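# Flip the chain, lay it flat, fit the cover plate

## Task

Flip the chain so that the pins on its connecting link face upward and all of its links rest flat on the block, then seat the cover plate onto both of those pins. The result only counts if everything stays in place on its own, with no arm holding it at the end.

## Robot and tools

ROBOT. Two arms, left_arm and right_arm. Each has six joints, always listed as waist, shoulder, elbow, wrist pitch, wrist yaw, wrist roll, plus a two-finger gripper. The arm names do not refer to sides of any image.

FRAME. All reported gripper poses share one scene frame. Its origin sits on the table surface midway between the arms, +z is up, +x points out over the table, and left_arm is on the +y side. A gripper's fingers extend along its own +z axis and close along its own y axis. end_effector_position (metres) is the point between the finger pads, a little under 1 cm behind the tips. end_effector_quat_wxyz gives orientation. The printed position can be off, more so when the arm is stretched far.

execute_actions(actions). actions is a list of up to 15 actions. Each action is a table of up to 15 rows, one row per control step of 1/30 s. If a table has fewer than 15 rows, its last row is repeated to fill 15 steps, so one action lasts 0.5 s. Every row is a single flat list of 14 numbers covering both arms, each in [-1, 1], even when only one arm moves: left_arm's six joint values and its opening, then right_arm's six joint values and its opening. The joint values are offsets, not poses. They are measured from that arm's joint angles when the action began, not from the previous row. For the first action of a call, the base is the last angles reported in this scene. They are scaled: 1.0 equals 1.202 rad for waist, 1.258 shoulder, 1.238 elbow, 2.073 wrist pitch, 2.022 wrist yaw and wrist roll. The opening is absolute: +1 fully open, -1 closed. An empty list just returns the current state and images.

Joint ranges (rad): waist -2.618 to 3.054, shoulder 0.000 to 3.142, elbow 0.000 to 3.142, wrist pitch -1.571 to 1.571, wrist yaw -1.571 to 1.571, wrist roll -2.094 to 2.094. True ends may differ by up to 0.036 rad. An action asking any joint to go over 0.036 rad beyond its range is rejected for both arms. If the first action fails this, or any action is malformed, nothing in the call runs. A joint pushed into its real end stops there and the result prints "joint sent to its limit"; the absence of that line does not prove more travel exists.

move(target, speed, blocking). target is one 14-number row laid out exactly as above. Its joint offsets are counted from the "Joint positions" in the latest result that shows them, not from where the arm happens to be. Openings are applied immediately. All joints of both arms finish their paths together, so grippers trace curves. Paths take 0.5 to 10 s; anything longer is cut off at 10 s. speed (rad/s, 0.01 to 2, default 0.5) caps the joint with the largest travel. Paths ignore obstacles and the other arm. Faster moves hit harder, and aiming past a contact pushes harder. With blocking=false the call returns after 0.5 s while motion continues; call wait or stop before sending execute_actions or another move. The result adds a "move:" line: the outcome (done, off_target, moving, held, fault), limits=held or limits=none, and each arm's joint farthest from target.

wait(seconds): 0 to 10; lets the scene run with the last commands held, and returns early if a running move ends. stop(): brakes a running move; fast arms need more distance; fingers continue.

zoom_image(camera, region): camera is cam_high, cam_low, cam_left_wrist or cam_right_wrist; region is [x0, y0, x1, y1] in image pixels from the top-left, no larger than 504 by 504.

finished_scene(scene): pass the current scene number to end it for good; the goal must already hold and stay stable. Replying with no tool call also ends the session.

RESULTS. The state line shows each arm's gripper pose. Joint positions and Joint velocities give one block per arm: six joints (rad, rad/s) then finger gap (m; 0.087 when fully open). Joint targets shows the angles currently being driven toward, which can drift with no new command. grip_measured is the opening on the command scale; each gripper may read up to about 1 mm off. "joint command not followed" means a clearance check altered some joint targets. FAULT, MOTOR HOT and OVER-TEMPERATURE FAULT lines report stops and heat. Images arrive as cam_high, cam_low, cam_left_wrist, cam_right_wrist, each 504x504, with calibration data (K, distortion, T_world_to_cam) given for projecting points.

MOTION LIMITS. Per step, each joint target stays within a lead of its measured angle: 0.202 rad waist, 0.258 shoulder, 0.238 elbow, 0.573 wrist pitch, 0.522 wrist yaw and roll; and targets are scaled back if they would shift the gripper over 70 mm. Big offsets therefore need several actions, and an unfinished motion should be recommanded. Friction can leave a joint about 0.031 rad short, so tinier commands may do nothing.

GRIPPING. To hold something, keep commanding roughly 0.02 below grip_measured; a smaller margin grips more gently. Pads push up to about 20 N; fast closing can squeeze harder and may spring the fingers open. Held parts may be tugged briefly, and loose ones nudged.

HEAT. Holding loads warms motors even while idle. MOTOR HOT warns from 75 °C; 90 °C halts that arm for 10 s; at 100 °C the arm goes limp and drops.

AVOID. Knocking or placing anything off the table, dropping parts, slamming, hard pushes, and arms striking or squeezing each other. The robot keeps holding its last command while you think.

Each tool is called after ">>>" as name(argument=value, ...) on one line, values as JSON.

## Session

>>> execute_actions(actions=[])

Scene clock: 0.00 s.
left_arm: end_effector_position=(+0.5582, +0.6657, +0.2757) grip_measured=+1.000 end_effector_quat_wxyz=(+0.622, -0.627, +0.332, -0.331) | right_arm: end_effector_position=(+0.5245, -0.0628, +0.1398) grip_measured=+0.983 end_effector_quat_wxyz=(+0.585, +0.170, +0.751, -0.255)
Joint names: [waist, shoulder, elbow, wrist pitch, wrist yaw, wrist roll]
Joint positions: left_arm=[ 0.475  1.982  1.426  0.549 -0.028 -1.573  0.087] | right_arm=[0.811 2.235 1.707 0.003 1.193 0.306 0.087]
Joint velocities: left_arm=[-0.002 -0.042 -0.002 -0.037  0.022  0.037  0.   ] | right_arm=[-0.002  0.017 -0.012 -0.022  0.007  0.037 -0.001]
Joint targets: left_arm=[0.475 1.982 1.426 0.549 -0.028 -1.573] | right_arm=[0.811 2.235 1.707 0.003 1.193 0.306]

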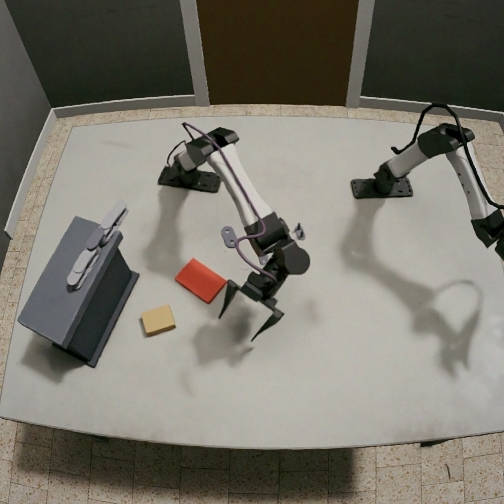

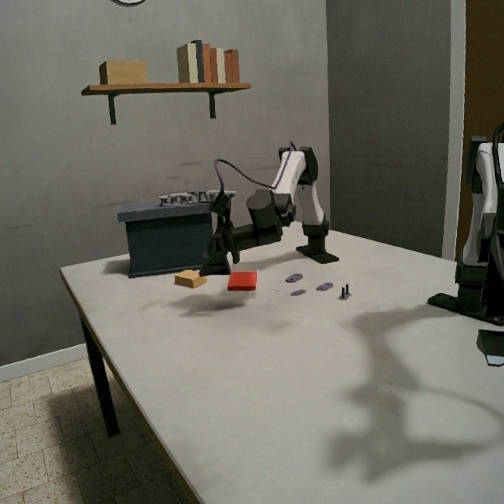

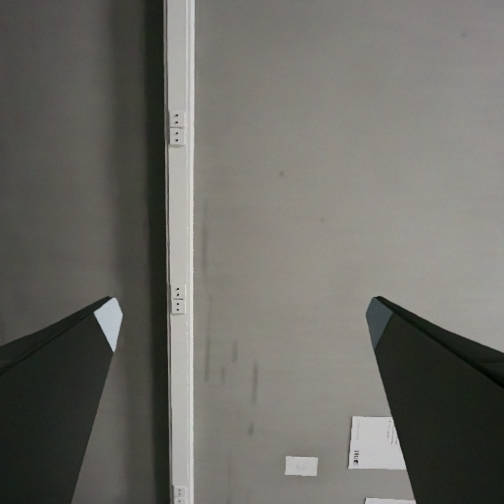

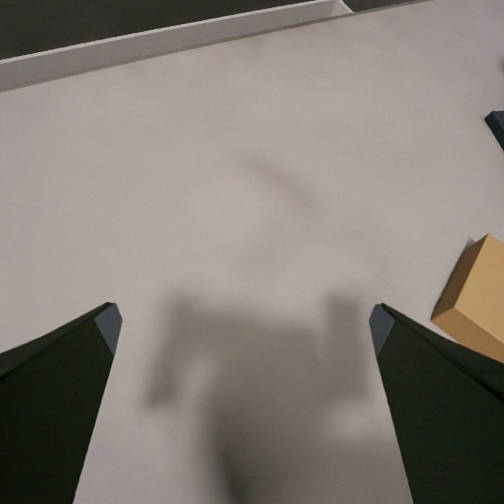

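>>> zoom_image(camera="cam_high", region=[10, 180, 170, 340])

>>> zoom_image(camera="cam_low", region=[110, 170, 250, 290])

>>> zoom_image(camera="cam_low", region=[270, 255, 370, 315])

Region (10, 180, 170, 340) of cam_high's 504x504 image, scaled by 3.150, with more detail than that image has.

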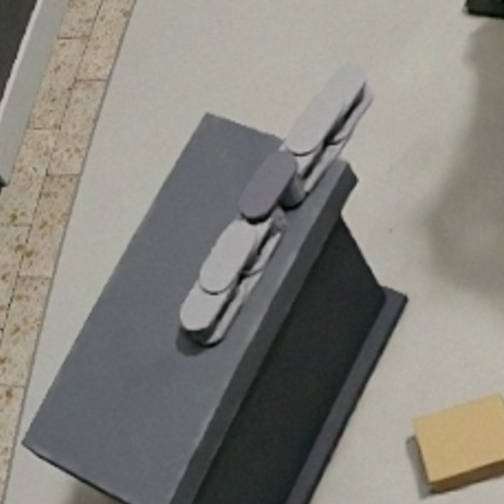

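Region (110, 170, 250, 290) of cam_low's 504x504 image, scaled by 3.600, with more detail than that image has; it fills the top 432 rows of this view, and the rest is white.

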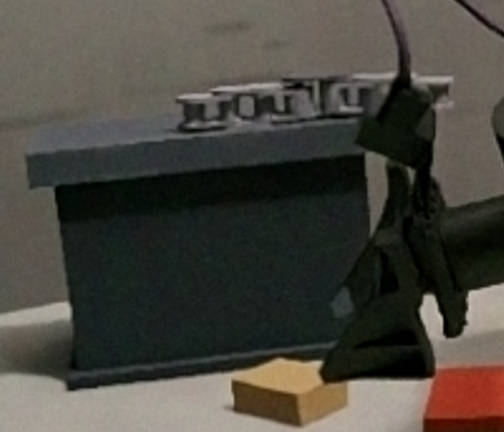

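Region (270, 255, 370, 315) of cam_low's 504x504 image, scaled by 5.040, with more detail than that image has; it fills the top 302 rows of this view, and the rest is white.

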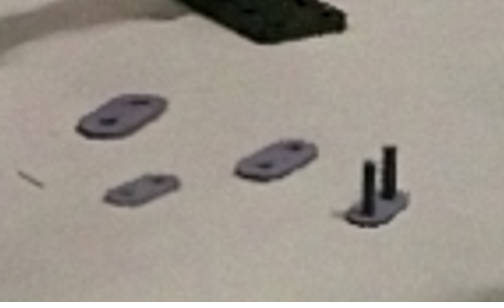

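>>> move(target=[-0.3,-1,-0.9,-0.265,0,0.778,1, -0.4,-1,-1,0,-0.59,-0.151,1], speed=1.0)

>>> move(target=[0,-0.55,-0.22,0,0,0,1, 0,-0.55,-0.13,0,0,0,1], speed=1.0)

Scene clock: 60.03 s.
left_arm: end_effector_position=(+0.2977, +0.4314, +0.1104) grip_measured=+1.000 end_effector_quat_wxyz=(+0.546, -0.100, +0.829, +0.069) | right_arm: end_effector_position=(+0.3097, -0.1961, +0.1110) grip_measured=+0.983 end_effector_quat_wxyz=(+0.508, -0.053, +0.859, +0.031)
Joint names: [waist, shoulder, elbow, wrist pitch, wrist yaw, wrist roll]
Joint positions: left_arm=[ 0.123  0.742  0.324  0.011 -0.028 -0.006  0.087] | right_arm=[0.339 0.995 0.486 0.006 0.01  0.005 0.087]
Joint velocities: left_arm=[ 0.002  0.007 -0.007 -0.022 -0.007 -0.081  0.   ] | right_arm=[ 0.007 -0.017 -0.007 -0.007  0.051 -0.066  0.   ]
Joint targets: left_arm=[0.115 0.724 0.312 -0.000 -0.028 0.001] | right_arm=[0.330 0.978 0.468 0.003 -0.000 0.000]
move: done; limits=none; left_arm: farthest joint: the shoulder, 0.018 radians from its target (1.258 radians at the start); right_arm: farthest joint: the shoulder, 0.018 radians from its target (1.258 radians at the start)
camera_calibration (this result's frames):
cam_left_wrist: T_world_to_cam=[[0.230995, -0.972889, 0.0113449, 0.349994], [-0.931148, -0.224436, -0.28739, 0.424466], [0.282144, 0.0558219, -0.957747, 0.137694], [0, 0, 0, 1]] pos_world=[0.275544, 0.428084, 0.249892]
cam_right_wrist: T_world_to_cam=[[0.124782, -0.991916, 0.0230659, -0.242135], [-0.972886, -0.126885, -0.193373, 0.321082], [0.194737, 0.00168906, -0.980854, 0.187705], [0, 0, 0, 1]] pos_world=[0.306037, -0.199754, 0.251785]

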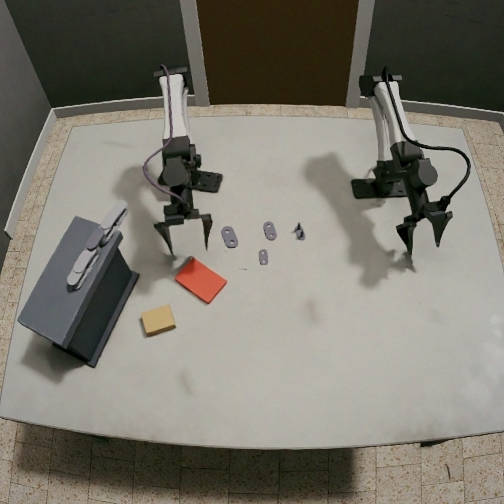

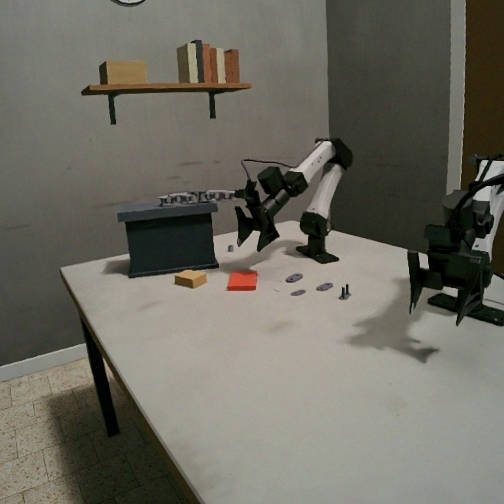

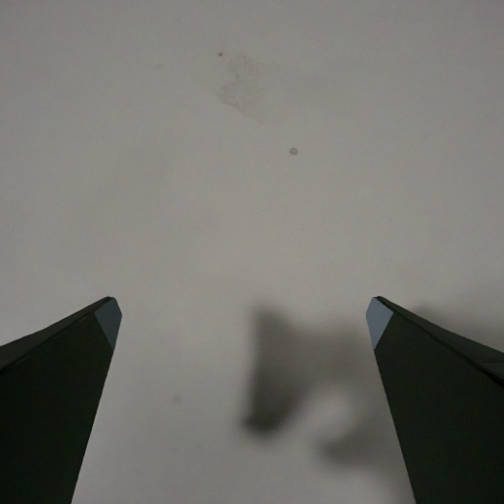

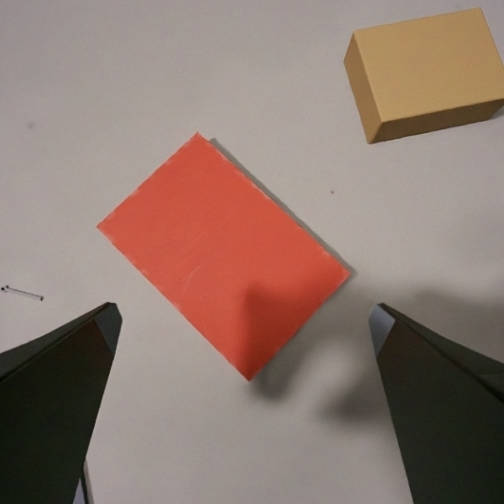

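Scene clock: 61.30 s.
left_arm: end_effector_position=(+0.2637, +0.4240, +0.1524) grip_measured=+1.000 end_effector_quat_wxyz=(+0.706, -0.087, +0.698, +0.084) | right_arm: end_effector_position=(+0.2556, -0.2034, +0.2290) grip_measured=+0.983 end_effector_quat_wxyz=(+0.717, -0.041, +0.694, +0.047)
Joint names: [waist, shoulder, elbow, wrist pitch, wrist yaw, wrist roll]
Joint positions: left_arm=[ 0.123  0.068  0.068  0.011 -0.028 -0.006  0.087] | right_arm=[0.339 0.317 0.344 0.005 0.01  0.005 0.087]
Joint velocities: left_arm=[ 0.002 -0.022  0.002 -0.037 -0.022 -0.007  0.   ] | right_arm=[ 0.007  0.017 -0.012 -0.081 -0.037  0.037 -0.   ]
Joint targets: left_arm=[0.123 0.050 0.052 0.011 -0.028 -0.006] | right_arm=[0.339 0.303 0.325 0.006 0.010 0.005]
move: done; limits=none; left_arm: farthest joint: the shoulder, 0.018 radians from its target (0.692 radians at the start); right_arm: farthest joint: the elbow, 0.019 radians from its target (0.161 radians at the start)
camera_calibration (this result's frames):
cam_left_wrist: T_world_to_cam=[[0.224925, -0.97421, 0.0179921, 0.351322], [-0.73702, -0.182183, -0.650854, 0.389422], [0.637346, 0.133133, -0.75899, 0.0311232], [0, 0, 0, 1]] pos_world=[0.188155, 0.409064, 0.270758]
cam_right_wrist: T_world_to_cam=[[0.114379, -0.993321, 0.0151633, -0.241173], [-0.738682, -0.0952445, -0.667291, 0.345382], [0.664278, 0.0651234, -0.744643, 0.152785], [0, 0, 0, 1]] pos_world=[0.181221, -0.216617, 0.347897]

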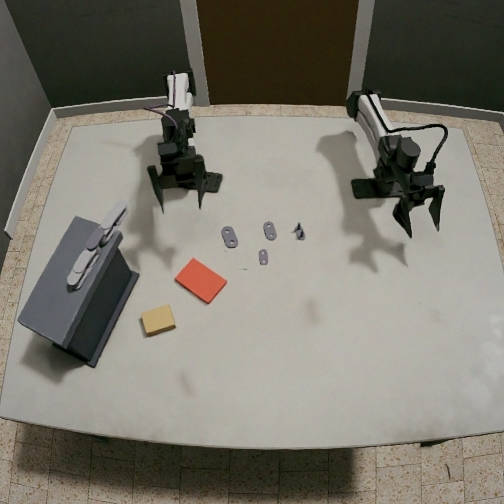

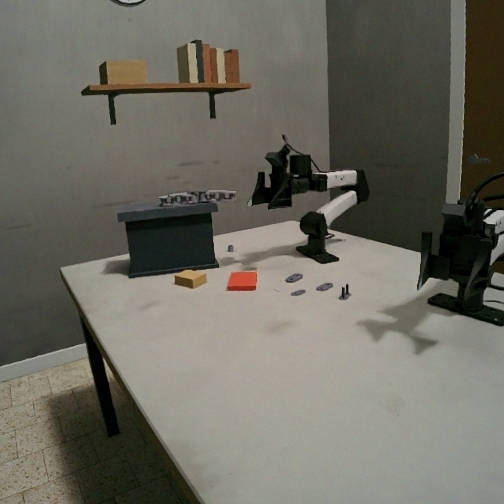

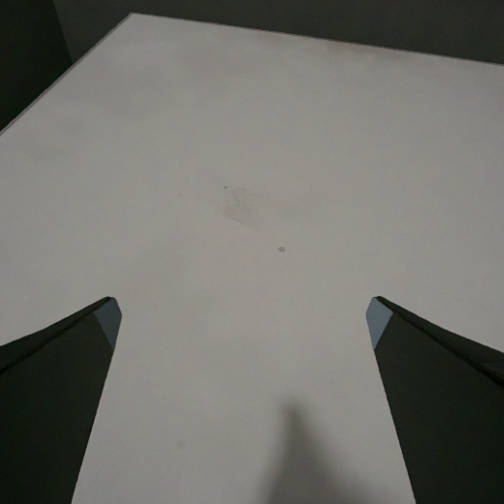

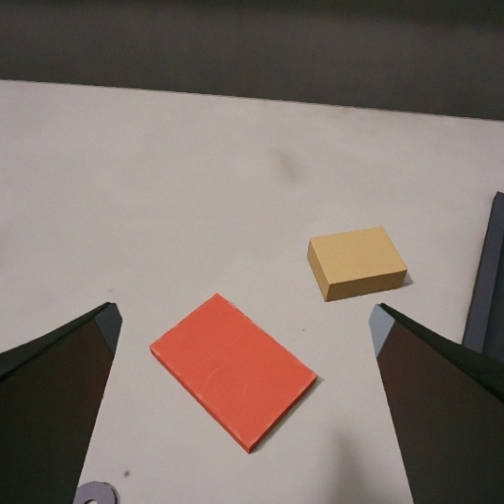

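>>> zoom_image(camera="cam_low", region=[150, 175, 250, 225])

>>> move(target=[0,0,0,0,0,0,1, 0,0.24,0.27,0,0,0,1], speed=1.0)

>>> move(target=[0,0,0,0,0,0,1, -0.42,0,0,-0.1,0,0,1], speed=1.0)

Region (150, 175, 250, 225) of cam_low's 504x504 image, scaled by 5.040, with more detail than that image has.

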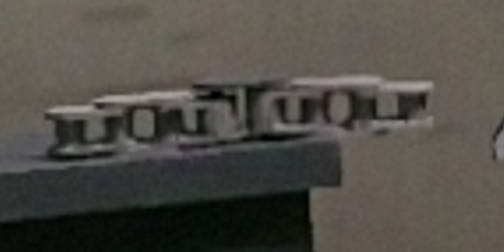

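Scene clock: 86.03 s.
left_arm: end_effector_position=(+0.2637, +0.4240, +0.1524) grip_measured=+1.000 end_effector_quat_wxyz=(+0.706, -0.087, +0.698, +0.084) | right_arm: end_effector_position=(+0.2871, -0.1991, +0.3146) grip_measured=+0.983 end_effector_quat_wxyz=(+0.731, -0.040, +0.680, +0.048)
Joint names: [waist, shoulder, elbow, wrist pitch, wrist yaw, wrist roll]
Joint positions: left_arm=[ 0.123  0.068  0.068  0.011 -0.028 -0.006  0.087] | right_arm=[0.339 0.601 0.663 0.011 0.01  0.005 0.087]
Joint velocities: left_arm=[ 0.007 -0.012 -0.002 -0.007  0.037 -0.051  0.   ] | right_arm=[-0.007 -0.027 -0.017 -0.066 -0.037 -0.051  0.001]
Joint targets: left_arm=[0.123 0.068 0.068 0.011 -0.028 -0.006] | right_arm=[0.339 0.619 0.679 0.005 0.010 0.005]
move: done; limits=none; left_arm: farthest joint: the waist, 0.000 radians from its target (0.000 radians at the start); right_arm: farthest joint: the shoulder, 0.017 radians from its target (0.302 radians at the start)
camera_calibration (this result's frames):
cam_left_wrist: T_world_to_cam=[[0.224925, -0.97421, 0.0179921, 0.351322], [-0.73702, -0.182183, -0.650854, 0.389422], [0.637346, 0.133133, -0.75899, 0.0311232], [0, 0, 0, 1]] pos_world=[0.188155, 0.409064, 0.270758]
cam_right_wrist: T_world_to_cam=[[0.113788, -0.993401, 0.014357, -0.241438], [-0.711347, -0.0915514, -0.696853, 0.4284], [0.693569, 0.0690806, -0.71707, 0.17898], [0, 0, 0, 1]] pos_world=[0.208078, -0.212988, 0.430339]

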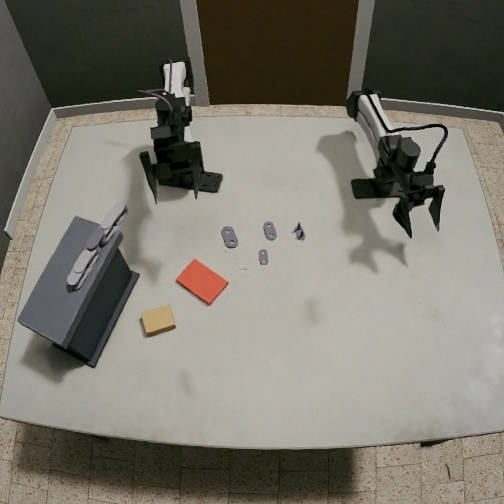

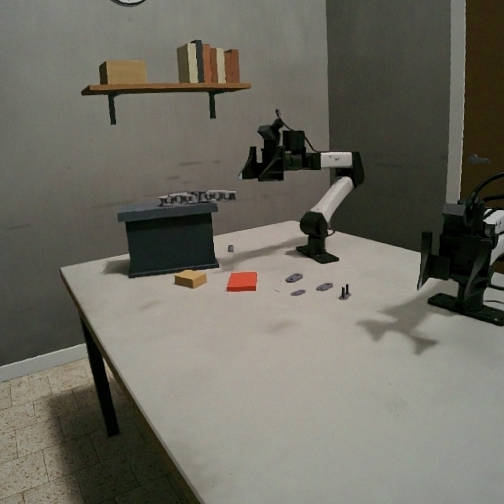

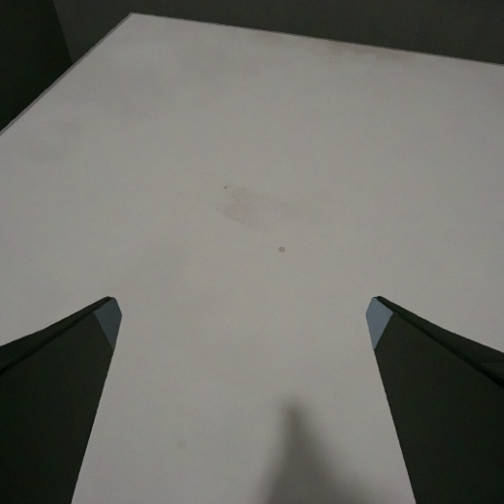

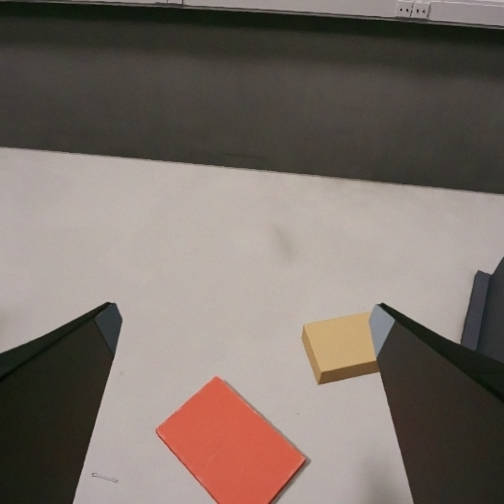

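Scene clock: 87.30 s.
left_arm: end_effector_position=(+0.2637, +0.4240, +0.1524) grip_measured=+1.000 end_effector_quat_wxyz=(+0.706, -0.087, +0.698, +0.084) | right_arm: end_effector_position=(+0.2613, -0.3396, +0.2664) grip_measured=+0.983 end_effector_quat_wxyz=(+0.652, +0.140, +0.736, -0.121)
Joint names: [waist, shoulder, elbow, wrist pitch, wrist yaw, wrist roll]
Joint positions: left_arm=[ 0.123  0.068  0.068  0.011 -0.028 -0.006  0.087] | right_arm=[-0.157  0.601  0.663 -0.183  0.009  0.005  0.087]
Joint velocities: left_arm=[ 0.007 -0.012  0.002 -0.007  0.007 -0.022  0.   ] | right_arm=[-0.012 -0.012  0.002 -0.051 -0.007  0.022 -0.   ]
Joint targets: left_arm=[0.123 0.068 0.068 0.011 -0.028 -0.006] | right_arm=[-0.166 0.601 0.663 -0.196 0.010 0.005]
move: done; limits=none; left_arm: farthest joint: the waist, 0.000 radians from its target (0.000 radians at the start); right_arm: farthest joint: the wrist pitch, 0.013 radians from its target (0.207 radians at the start)
camera_calibration (this result's frames):
cam_left_wrist: T_world_to_cam=[[0.224925, -0.97421, 0.0179921, 0.351322], [-0.73702, -0.182183, -0.650854, 0.389422], [0.637346, 0.133133, -0.75899, 0.0311232], [0, 0, 0, 1]] pos_world=[0.188155, 0.409064, 0.270758]
cam_right_wrist: T_world_to_cam=[[-0.369324, -0.929128, 0.0178994, -0.230247], [-0.782468, 0.300521, -0.545372, 0.474997], [0.501341, -0.215425, -0.838003, 0.157885], [0, 0, 0, 1]] pos_world=[0.207481, -0.322663, 0.395479]

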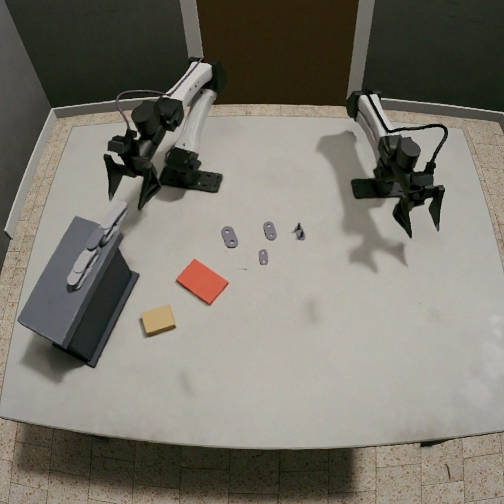

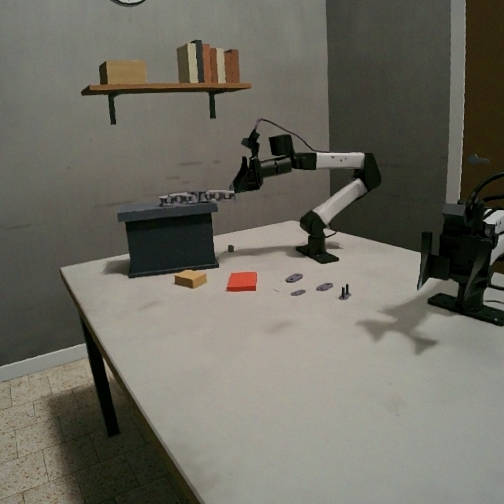

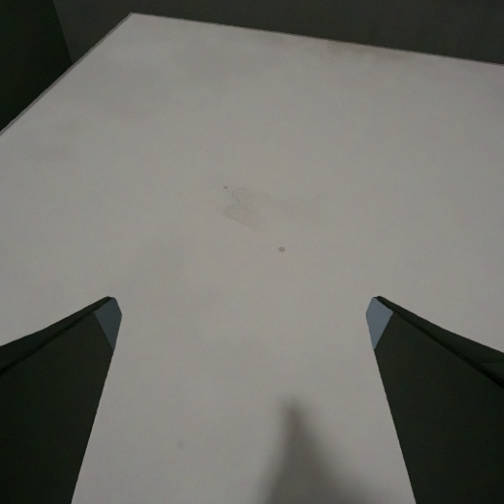

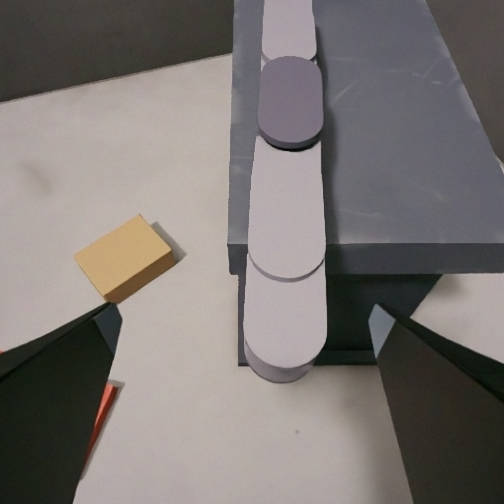

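>>> move(target=[0,0,0,0,0,0,1, 0.45,0,0,0.1,0,-0.3,1], speed=1.0)

>>> move(target=[0,0,0,0,0,0,1, -0.04,-0.065,-0.385,0.16,0.134,-0.485,1], speed=1.0)

Scene clock: 100.17 s.
left_arm: end_effector_position=(+0.2637, +0.4240, +0.1524) grip_measured=+1.000 end_effector_quat_wxyz=(+0.706, -0.087, +0.698, +0.084) | right_arm: end_effector_position=(+0.2889, -0.2120, +0.3229) grip_measured=+0.983 end_effector_quat_wxyz=(+0.717, -0.250, +0.631, -0.158)
Joint names: [waist, shoulder, elbow, wrist pitch, wrist yaw, wrist roll]
Joint positions: left_arm=[ 0.123  0.068  0.068  0.011 -0.028 -0.006  0.087] | right_arm=[ 0.375  0.601  0.663  0.016  0.01  -0.595  0.087]
Joint velocities: left_arm=[ 0.007  0.002  0.012 -0.066 -0.022  0.051  0.   ] | right_arm=[ 0.002 -0.002 -0.002  0.007 -0.007 -0.051 -0.   ]
Joint targets: left_arm=[0.123 0.068 0.068 0.011 -0.028 -0.006] | right_arm=[0.384 0.601 0.663 0.024 0.009 -0.602]
move: done; limits=none; left_arm: farthest joint: the waist, 0.000 radians from its target (0.000 radians at the start); right_arm: farthest joint: the waist, 0.009 radians from its target (0.541 radians at the start)
camera_calibration (this result's frames):
cam_left_wrist: T_world_to_cam=[[0.224925, -0.97421, 0.0179921, 0.351322], [-0.73702, -0.182183, -0.650854, 0.389422], [0.637346, 0.133133, -0.75899, 0.0311232], [0, 0, 0, 1]] pos_world=[0.188155, 0.409064, 0.270758]
cam_right_wrist: T_world_to_cam=[[0.0769423, -0.814852, 0.57454, -0.38694], [-0.655116, -0.475714, -0.586958, 0.301145], [0.7516, -0.331228, -0.570425, 0.0356631], [0, 0, 0, 1]] pos_world=[0.200253, -0.160228, 0.419415]

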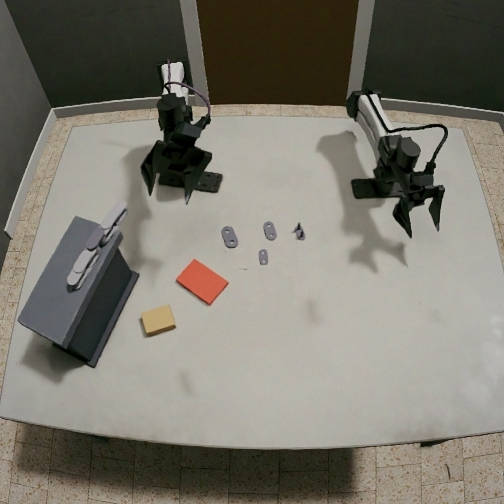

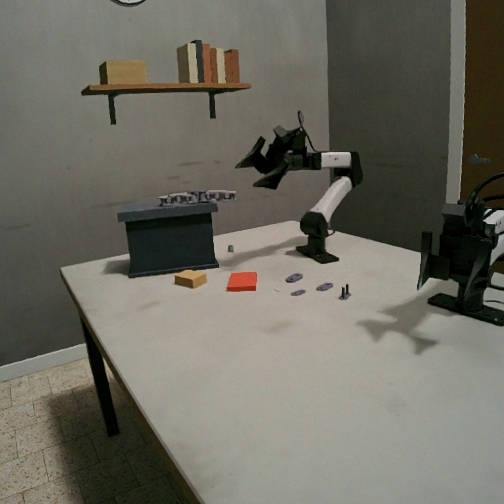

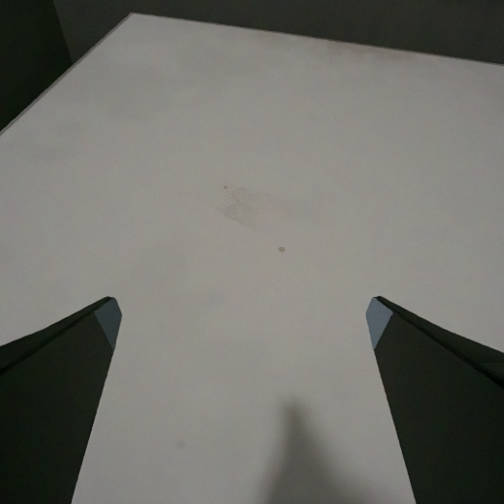

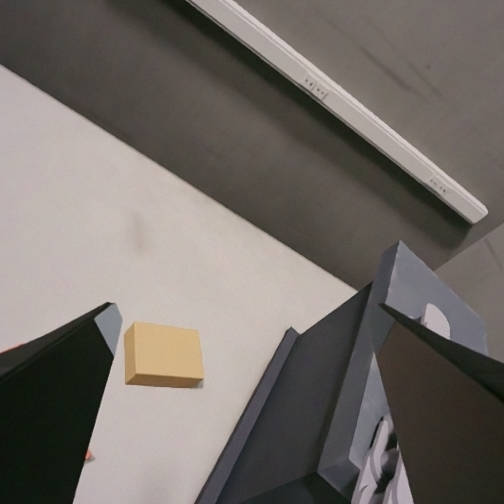

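Scene clock: 102.10 s.
left_arm: end_effector_position=(+0.2637, +0.4240, +0.1524) grip_measured=+1.000 end_effector_quat_wxyz=(+0.706, -0.087, +0.698, +0.084) | right_arm: end_effector_position=(+0.2797, -0.2874, +0.2267) grip_measured=+0.983 end_effector_quat_wxyz=(+0.467, -0.461, +0.533, -0.535)
Joint names: [waist, shoulder, elbow, wrist pitch, wrist yaw, wrist roll]
Joint positions: left_arm=[ 0.123  0.068  0.068  0.011 -0.028 -0.006  0.087] | right_arm=[ 0.336  0.536  0.203  0.341  0.271 -1.568  0.087]
Joint velocities: left_arm=[ 0.007 -0.007 -0.007  0.037  0.022 -0.037  0.   ] | right_arm=[-0.012 -0.002 -0.017  0.051 -0.125 -0.007  0.001]
Joint targets: left_arm=[0.123 0.068 0.068 0.011 -0.028 -0.006] | right_arm=[0.327 0.520 0.187 0.348 0.281 -1.575]
move: done; limits=none; left_arm: farthest joint: the waist, 0.000 radians from its target (0.000 radians at the start); right_arm: farthest joint: the shoulder, 0.017 radians from its target (0.082 radians at the start)
camera_calibration (this result's frames):
cam_left_wrist: T_world_to_cam=[[0.224925, -0.97421, 0.0179921, 0.351322], [-0.73702, -0.182183, -0.650854, 0.389422], [0.637346, 0.133133, -0.75899, 0.0311232], [0, 0, 0, 1]] pos_world=[0.188155, 0.409064, 0.270758]
cam_right_wrist: T_world_to_cam=[[-0.0141168, 0.0179281, 0.99974, -0.223954], [-0.848257, -0.529579, -0.00248099, 0.108846], [0.529396, -0.848071, 0.0226835, -0.258112], [0, 0, 0, 1]] pos_world=[0.225812, -0.15724, 0.23002]

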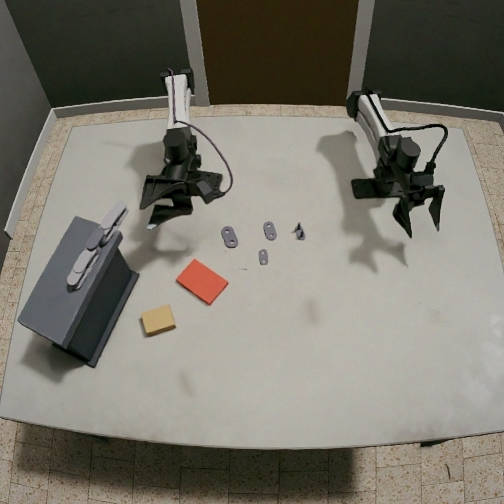

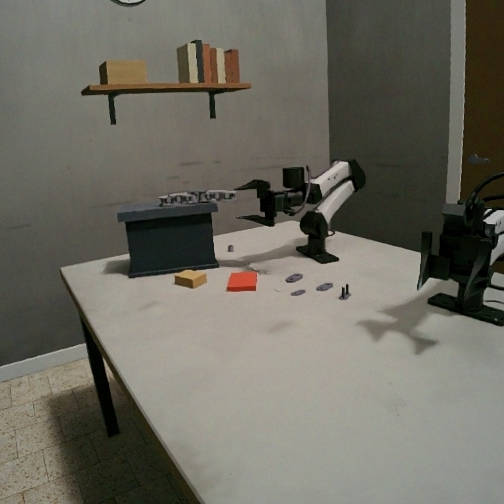

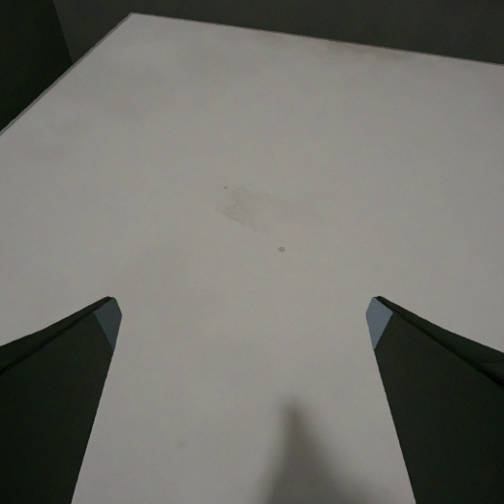

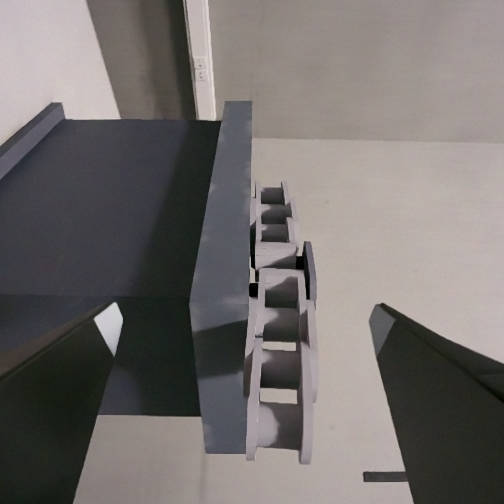

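>>> move(target=[0,0,0,0,0,0,1, -0.05,0,0.068,-0.044,0,0,1])

>>> move(target=[0,0,0,0,0,0,1, -0.172,0,0,0,0,0,0.4], speed=0.3)

Scene clock: 108.83 s.
left_arm: end_effector_position=(+0.2637, +0.4240, +0.1524) grip_measured=+1.000 end_effector_quat_wxyz=(+0.706, -0.087, +0.698, +0.084) | right_arm: end_effector_position=(+0.2778, -0.3019, +0.2413) grip_measured=+0.983 end_effector_quat_wxyz=(+0.450, -0.450, +0.547, -0.544)
Joint names: [waist, shoulder, elbow, wrist pitch, wrist yaw, wrist roll]
Joint positions: left_arm=[ 0.123  0.068  0.068  0.011 -0.028 -0.006  0.087] | right_arm=[ 0.284  0.536  0.271  0.263  0.271 -1.569  0.087]
Joint velocities: left_arm=[-0.022 -0.017 -0.012 -0.022 -0.007 -0.007  0.   ] | right_arm=[ 0.002  0.007  0.002 -0.066 -0.037  0.051 -0.   ]
Joint targets: left_arm=[0.123 0.068 0.068 0.011 -0.028 -0.006] | right_arm=[0.276 0.536 0.287 0.249 0.271 -1.568]
move: done; limits=none; left_arm: farthest joint: the waist, 0.000 radians from its target (0.000 radians at the start); right_arm: farthest joint: the elbow, 0.016 radians from its target (0.084 radians at the start)
camera_calibration (this result's frames):
cam_left_wrist: T_world_to_cam=[[0.224925, -0.97421, 0.0179921, 0.351322], [-0.73702, -0.182183, -0.650854, 0.389422], [0.637346, 0.133133, -0.75899, 0.0311232], [0, 0, 0, 1]] pos_world=[0.188155, 0.409064, 0.270758]
cam_right_wrist: T_world_to_cam=[[-0.00276513, 0.0202, 0.999792, -0.240839], [-0.874369, -0.485206, 0.00738496, 0.117791], [0.485254, -0.874167, 0.0190039, -0.264459], [0, 0, 0, 1]] pos_world=[0.230657, -0.169164, 0.244945]

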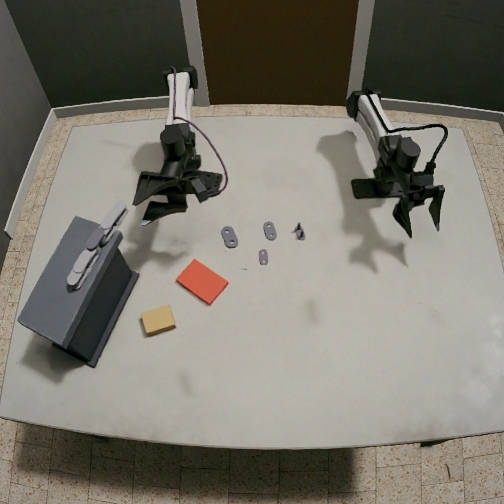

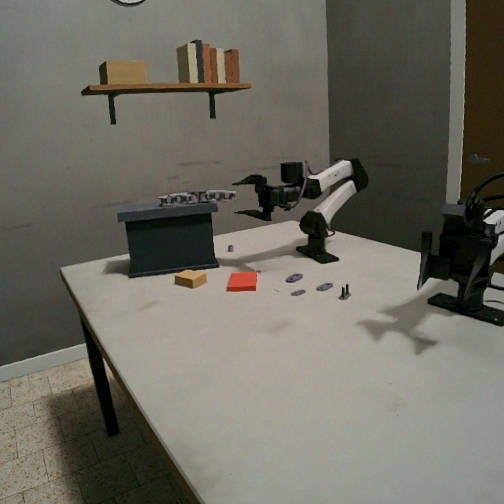

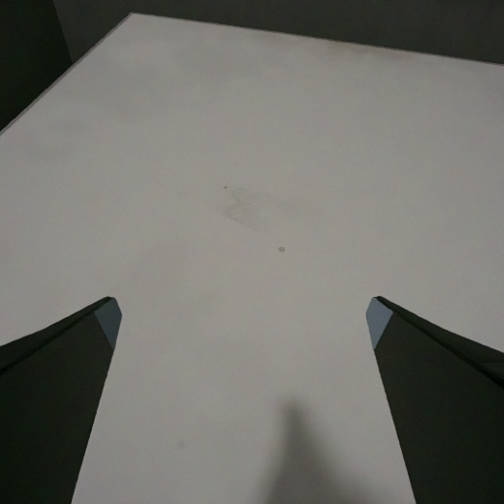

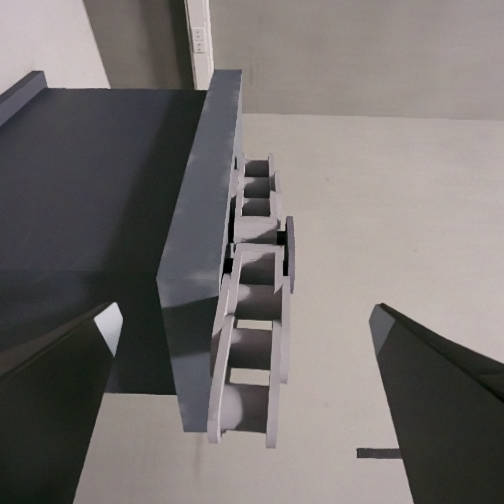

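Scene clock: 109.87 s.
left_arm: end_effector_position=(+0.2637, +0.4240, +0.1524) grip_measured=+1.000 end_effector_quat_wxyz=(+0.706, -0.087, +0.698, +0.084) | right_arm: end_effector_position=(+0.2595, -0.3563, +0.2413) grip_measured=+0.400 end_effector_quat_wxyz=(+0.394, -0.394, +0.588, -0.586)
Joint names: [waist, shoulder, elbow, wrist pitch, wrist yaw, wrist roll]
Joint positions: left_arm=[ 0.123  0.068  0.068  0.011 -0.028 -0.006  0.087] | right_arm=[ 0.087  0.536  0.271  0.263  0.271 -1.569  0.061]
Joint velocities: left_arm=[-0.027 -0.022  0.007  0.007  0.022  0.037  0.   ] | right_arm=[-0.002 -0.022 -0.002 -0.007 -0.051  0.051 -0.   ]
Joint targets: left_arm=[0.123 0.068 0.068 0.011 -0.028 -0.006] | right_arm=[0.078 0.536 0.271 0.263 0.271 -1.569]
move: done; limits=none; left_arm: farthest joint: the waist, 0.000 radians from its target (0.000 radians at the start); right_arm: farthest joint: the waist, 0.009 radians from its target (0.207 radians at the start)
camera_calibration (this result's frames):
cam_left_wrist: T_world_to_cam=[[0.224925, -0.97421, 0.0179921, 0.351322], [-0.73702, -0.182183, -0.650854, 0.389422], [0.637346, 0.133133, -0.75899, 0.0311232], [0, 0, 0, 1]] pos_world=[0.188155, 0.409064, 0.270758]
cam_right_wrist: T_world_to_cam=[[0.00126213, 0.0203493, 0.999792, -0.240781], [-0.952725, -0.303743, 0.00738496, 0.160387], [0.30383, -0.952537, 0.0190039, -0.284025], [0, 0, 0, 1]] pos_world=[0.239404, -0.216928, 0.244945]

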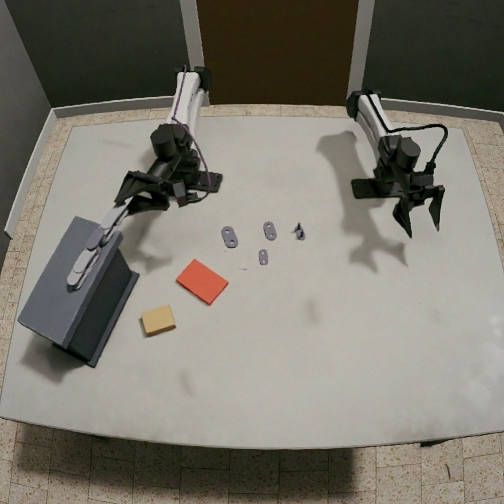

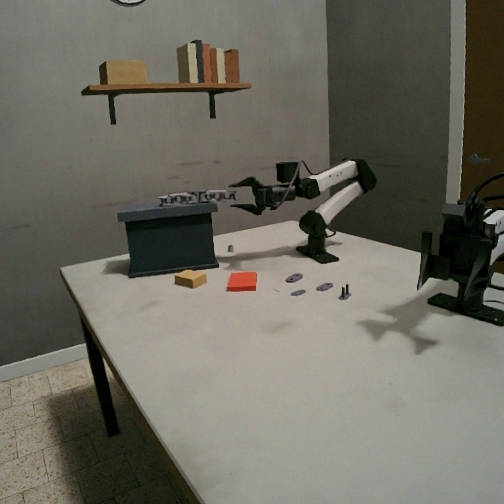

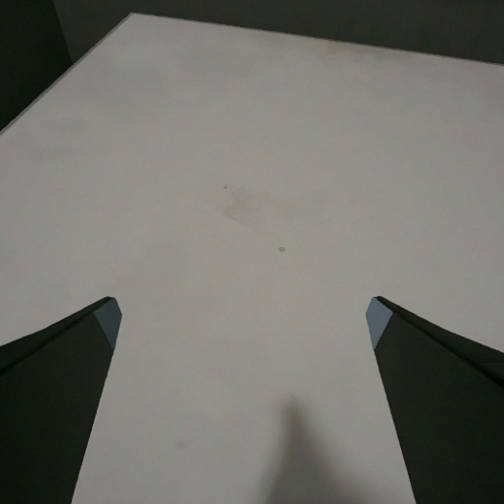

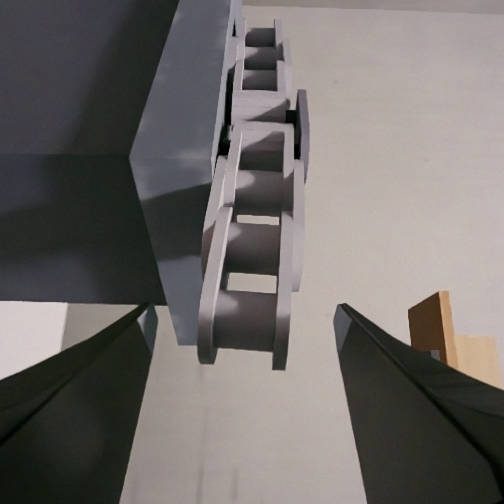

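>>> move(target=[0,0,0,0,0,0,1, -0.02,0.057,0,0.034,0,0,-0.15], speed=0.2)

>>> move(target=[0,0,0,0,0,0,1, 0,0,0,0,0,0,-0.45])

Scene clock: 113.80 s.
left_arm: end_effector_position=(+0.2637, +0.4240, +0.1524) grip_measured=+1.000 end_effector_quat_wxyz=(+0.706, -0.087, +0.698, +0.084) | right_arm: end_effector_position=(+0.2645, -0.3612, +0.2418) grip_measured=-0.150 end_effector_quat_wxyz=(+0.392, -0.387, +0.589, -0.591)
Joint names: [waist, shoulder, elbow, wrist pitch, wrist yaw, wrist roll]
Joint positions: left_arm=[ 0.123  0.068  0.068  0.011 -0.028 -0.006  0.087] | right_arm=[ 0.072  0.59   0.271  0.326  0.271 -1.569  0.037]
Joint velocities: left_arm=[-0.002 -0.002 -0.007 -0.037 -0.022  0.037  0.   ] | right_arm=[-0.017 -0.022  0.012 -0.022 -0.022 -0.037 -0.001]
Joint targets: left_arm=[0.123 0.068 0.068 0.011 -0.028 -0.006] | right_arm=[0.063 0.608 0.271 0.333 0.271 -1.569]
move: done; limits=none; left_arm: farthest joint: the waist, 0.000 radians from its target (0.000 radians at the start); right_arm: farthest joint: the shoulder, 0.017 radians from its target (0.071 radians at the start)
camera_calibration (this result's frames):
cam_left_wrist: T_world_to_cam=[[0.224925, -0.97421, 0.0179921, 0.351322], [-0.73702, -0.182183, -0.650854, 0.389422], [0.637346, 0.133133, -0.75899, 0.0311232], [0, 0, 0, 1]] pos_world=[0.188155, 0.409064, 0.270758]
cam_right_wrist: T_world_to_cam=[[-0.00712961, 0.0214926, 0.999744, -0.238525], [-0.957168, -0.289532, -0.000601592, 0.171966], [0.289445, -0.956927, 0.0226363, -0.288845], [0, 0, 0, 1]] pos_world=[0.246505, -0.221487, 0.245106]

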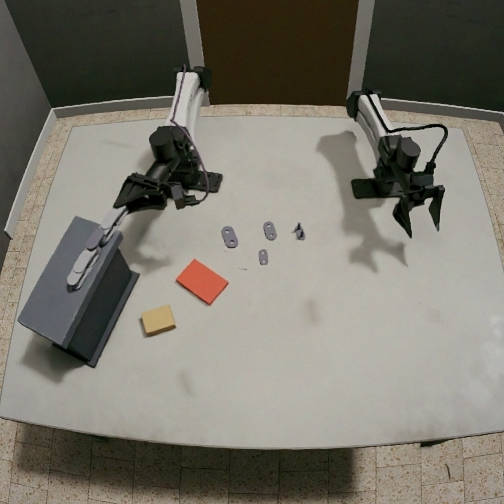

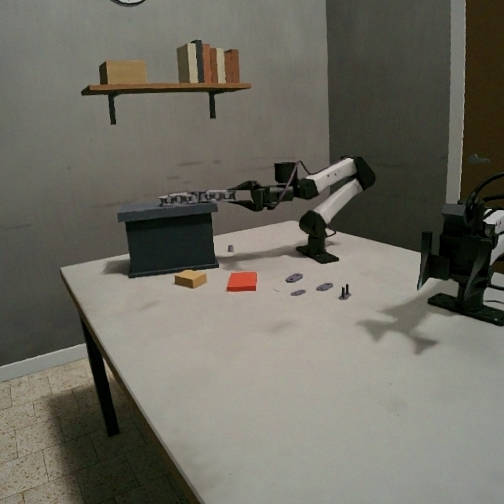

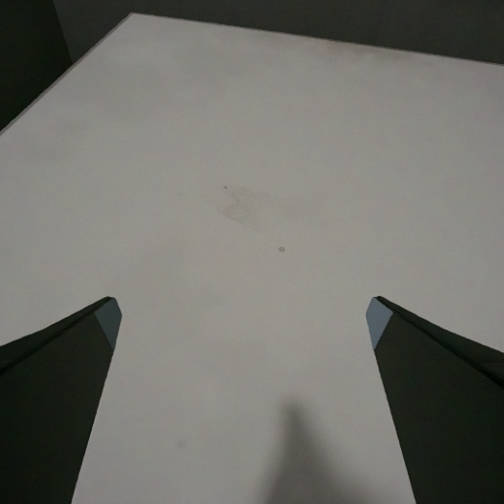

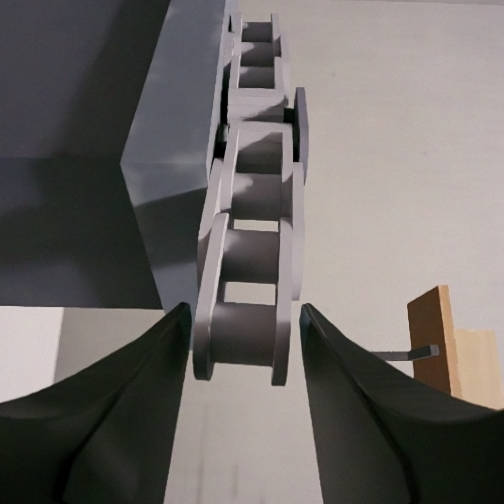

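Scene clock: 114.30 s.
left_arm: end_effector_position=(+0.2637, +0.4240, +0.1524) grip_measured=+1.000 end_effector_quat_wxyz=(+0.706, -0.087, +0.698, +0.084) | right_arm: end_effector_position=(+0.2645, -0.3612, +0.2441) grip_measured=-0.413 end_effector_quat_wxyz=(+0.394, -0.384, +0.587, -0.593)
Joint names: [waist, shoulder, elbow, wrist pitch, wrist yaw, wrist roll]
Joint positions: left_arm=[ 0.123  0.068  0.068  0.011 -0.028 -0.006  0.087] | right_arm=[ 0.072  0.59   0.271  0.336  0.271 -1.568  0.026]
Joint velocities: left_arm=[-0.017  0.007  0.012 -0.007 -0.037 -0.037  0.   ] | right_arm=[-0.012 -0.017  0.002 -0.037  0.022  0.022 -0.001]
Joint targets: left_arm=[0.123 0.068 0.068 0.011 -0.028 -0.006] | right_arm=[0.072 0.590 0.271 0.326 0.271 -1.568]
move: done; limits=none; left_arm: farthest joint: the waist, 0.000 radians from its target (0.000 radians at the start); right_arm: farthest joint: the wrist pitch, 0.010 radians from its target (0.000 radians at the start)
camera_calibration (this result's frames):
cam_left_wrist: T_world_to_cam=[[0.224925, -0.97421, 0.0179921, 0.351322], [-0.73702, -0.182183, -0.650854, 0.389422], [0.637346, 0.133133, -0.75899, 0.0311232], [0, 0, 0, 1]] pos_world=[0.188155, 0.409064, 0.270758]
cam_right_wrist: T_world_to_cam=[[-0.0171072, 0.0224581, 0.999601, -0.237787], [-0.957115, -0.289541, -0.00987497, 0.174192], [0.289204, -0.956902, 0.0264482, -0.289744], [0, 0, 0, 1]] pos_world=[0.246449, -0.221481, 0.247075]

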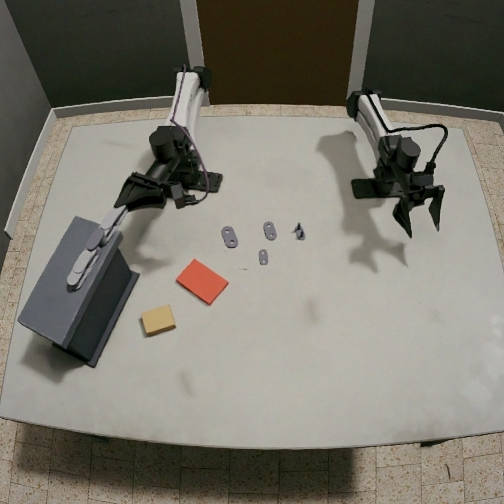

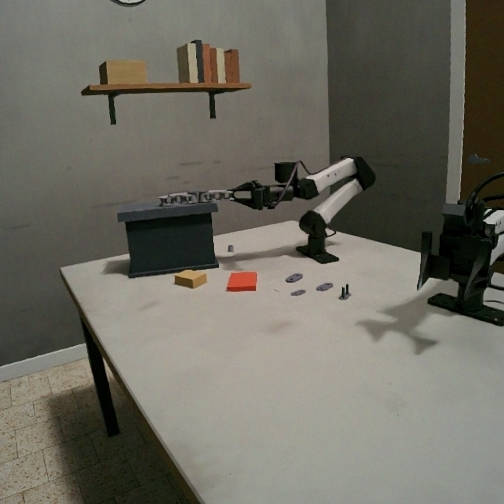

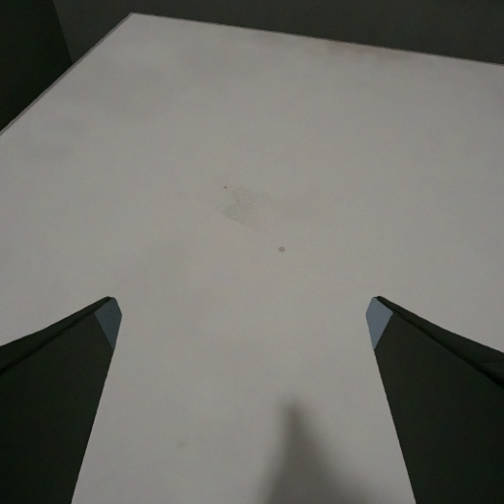

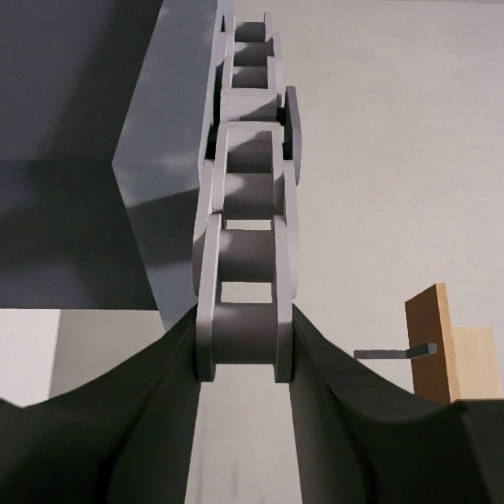

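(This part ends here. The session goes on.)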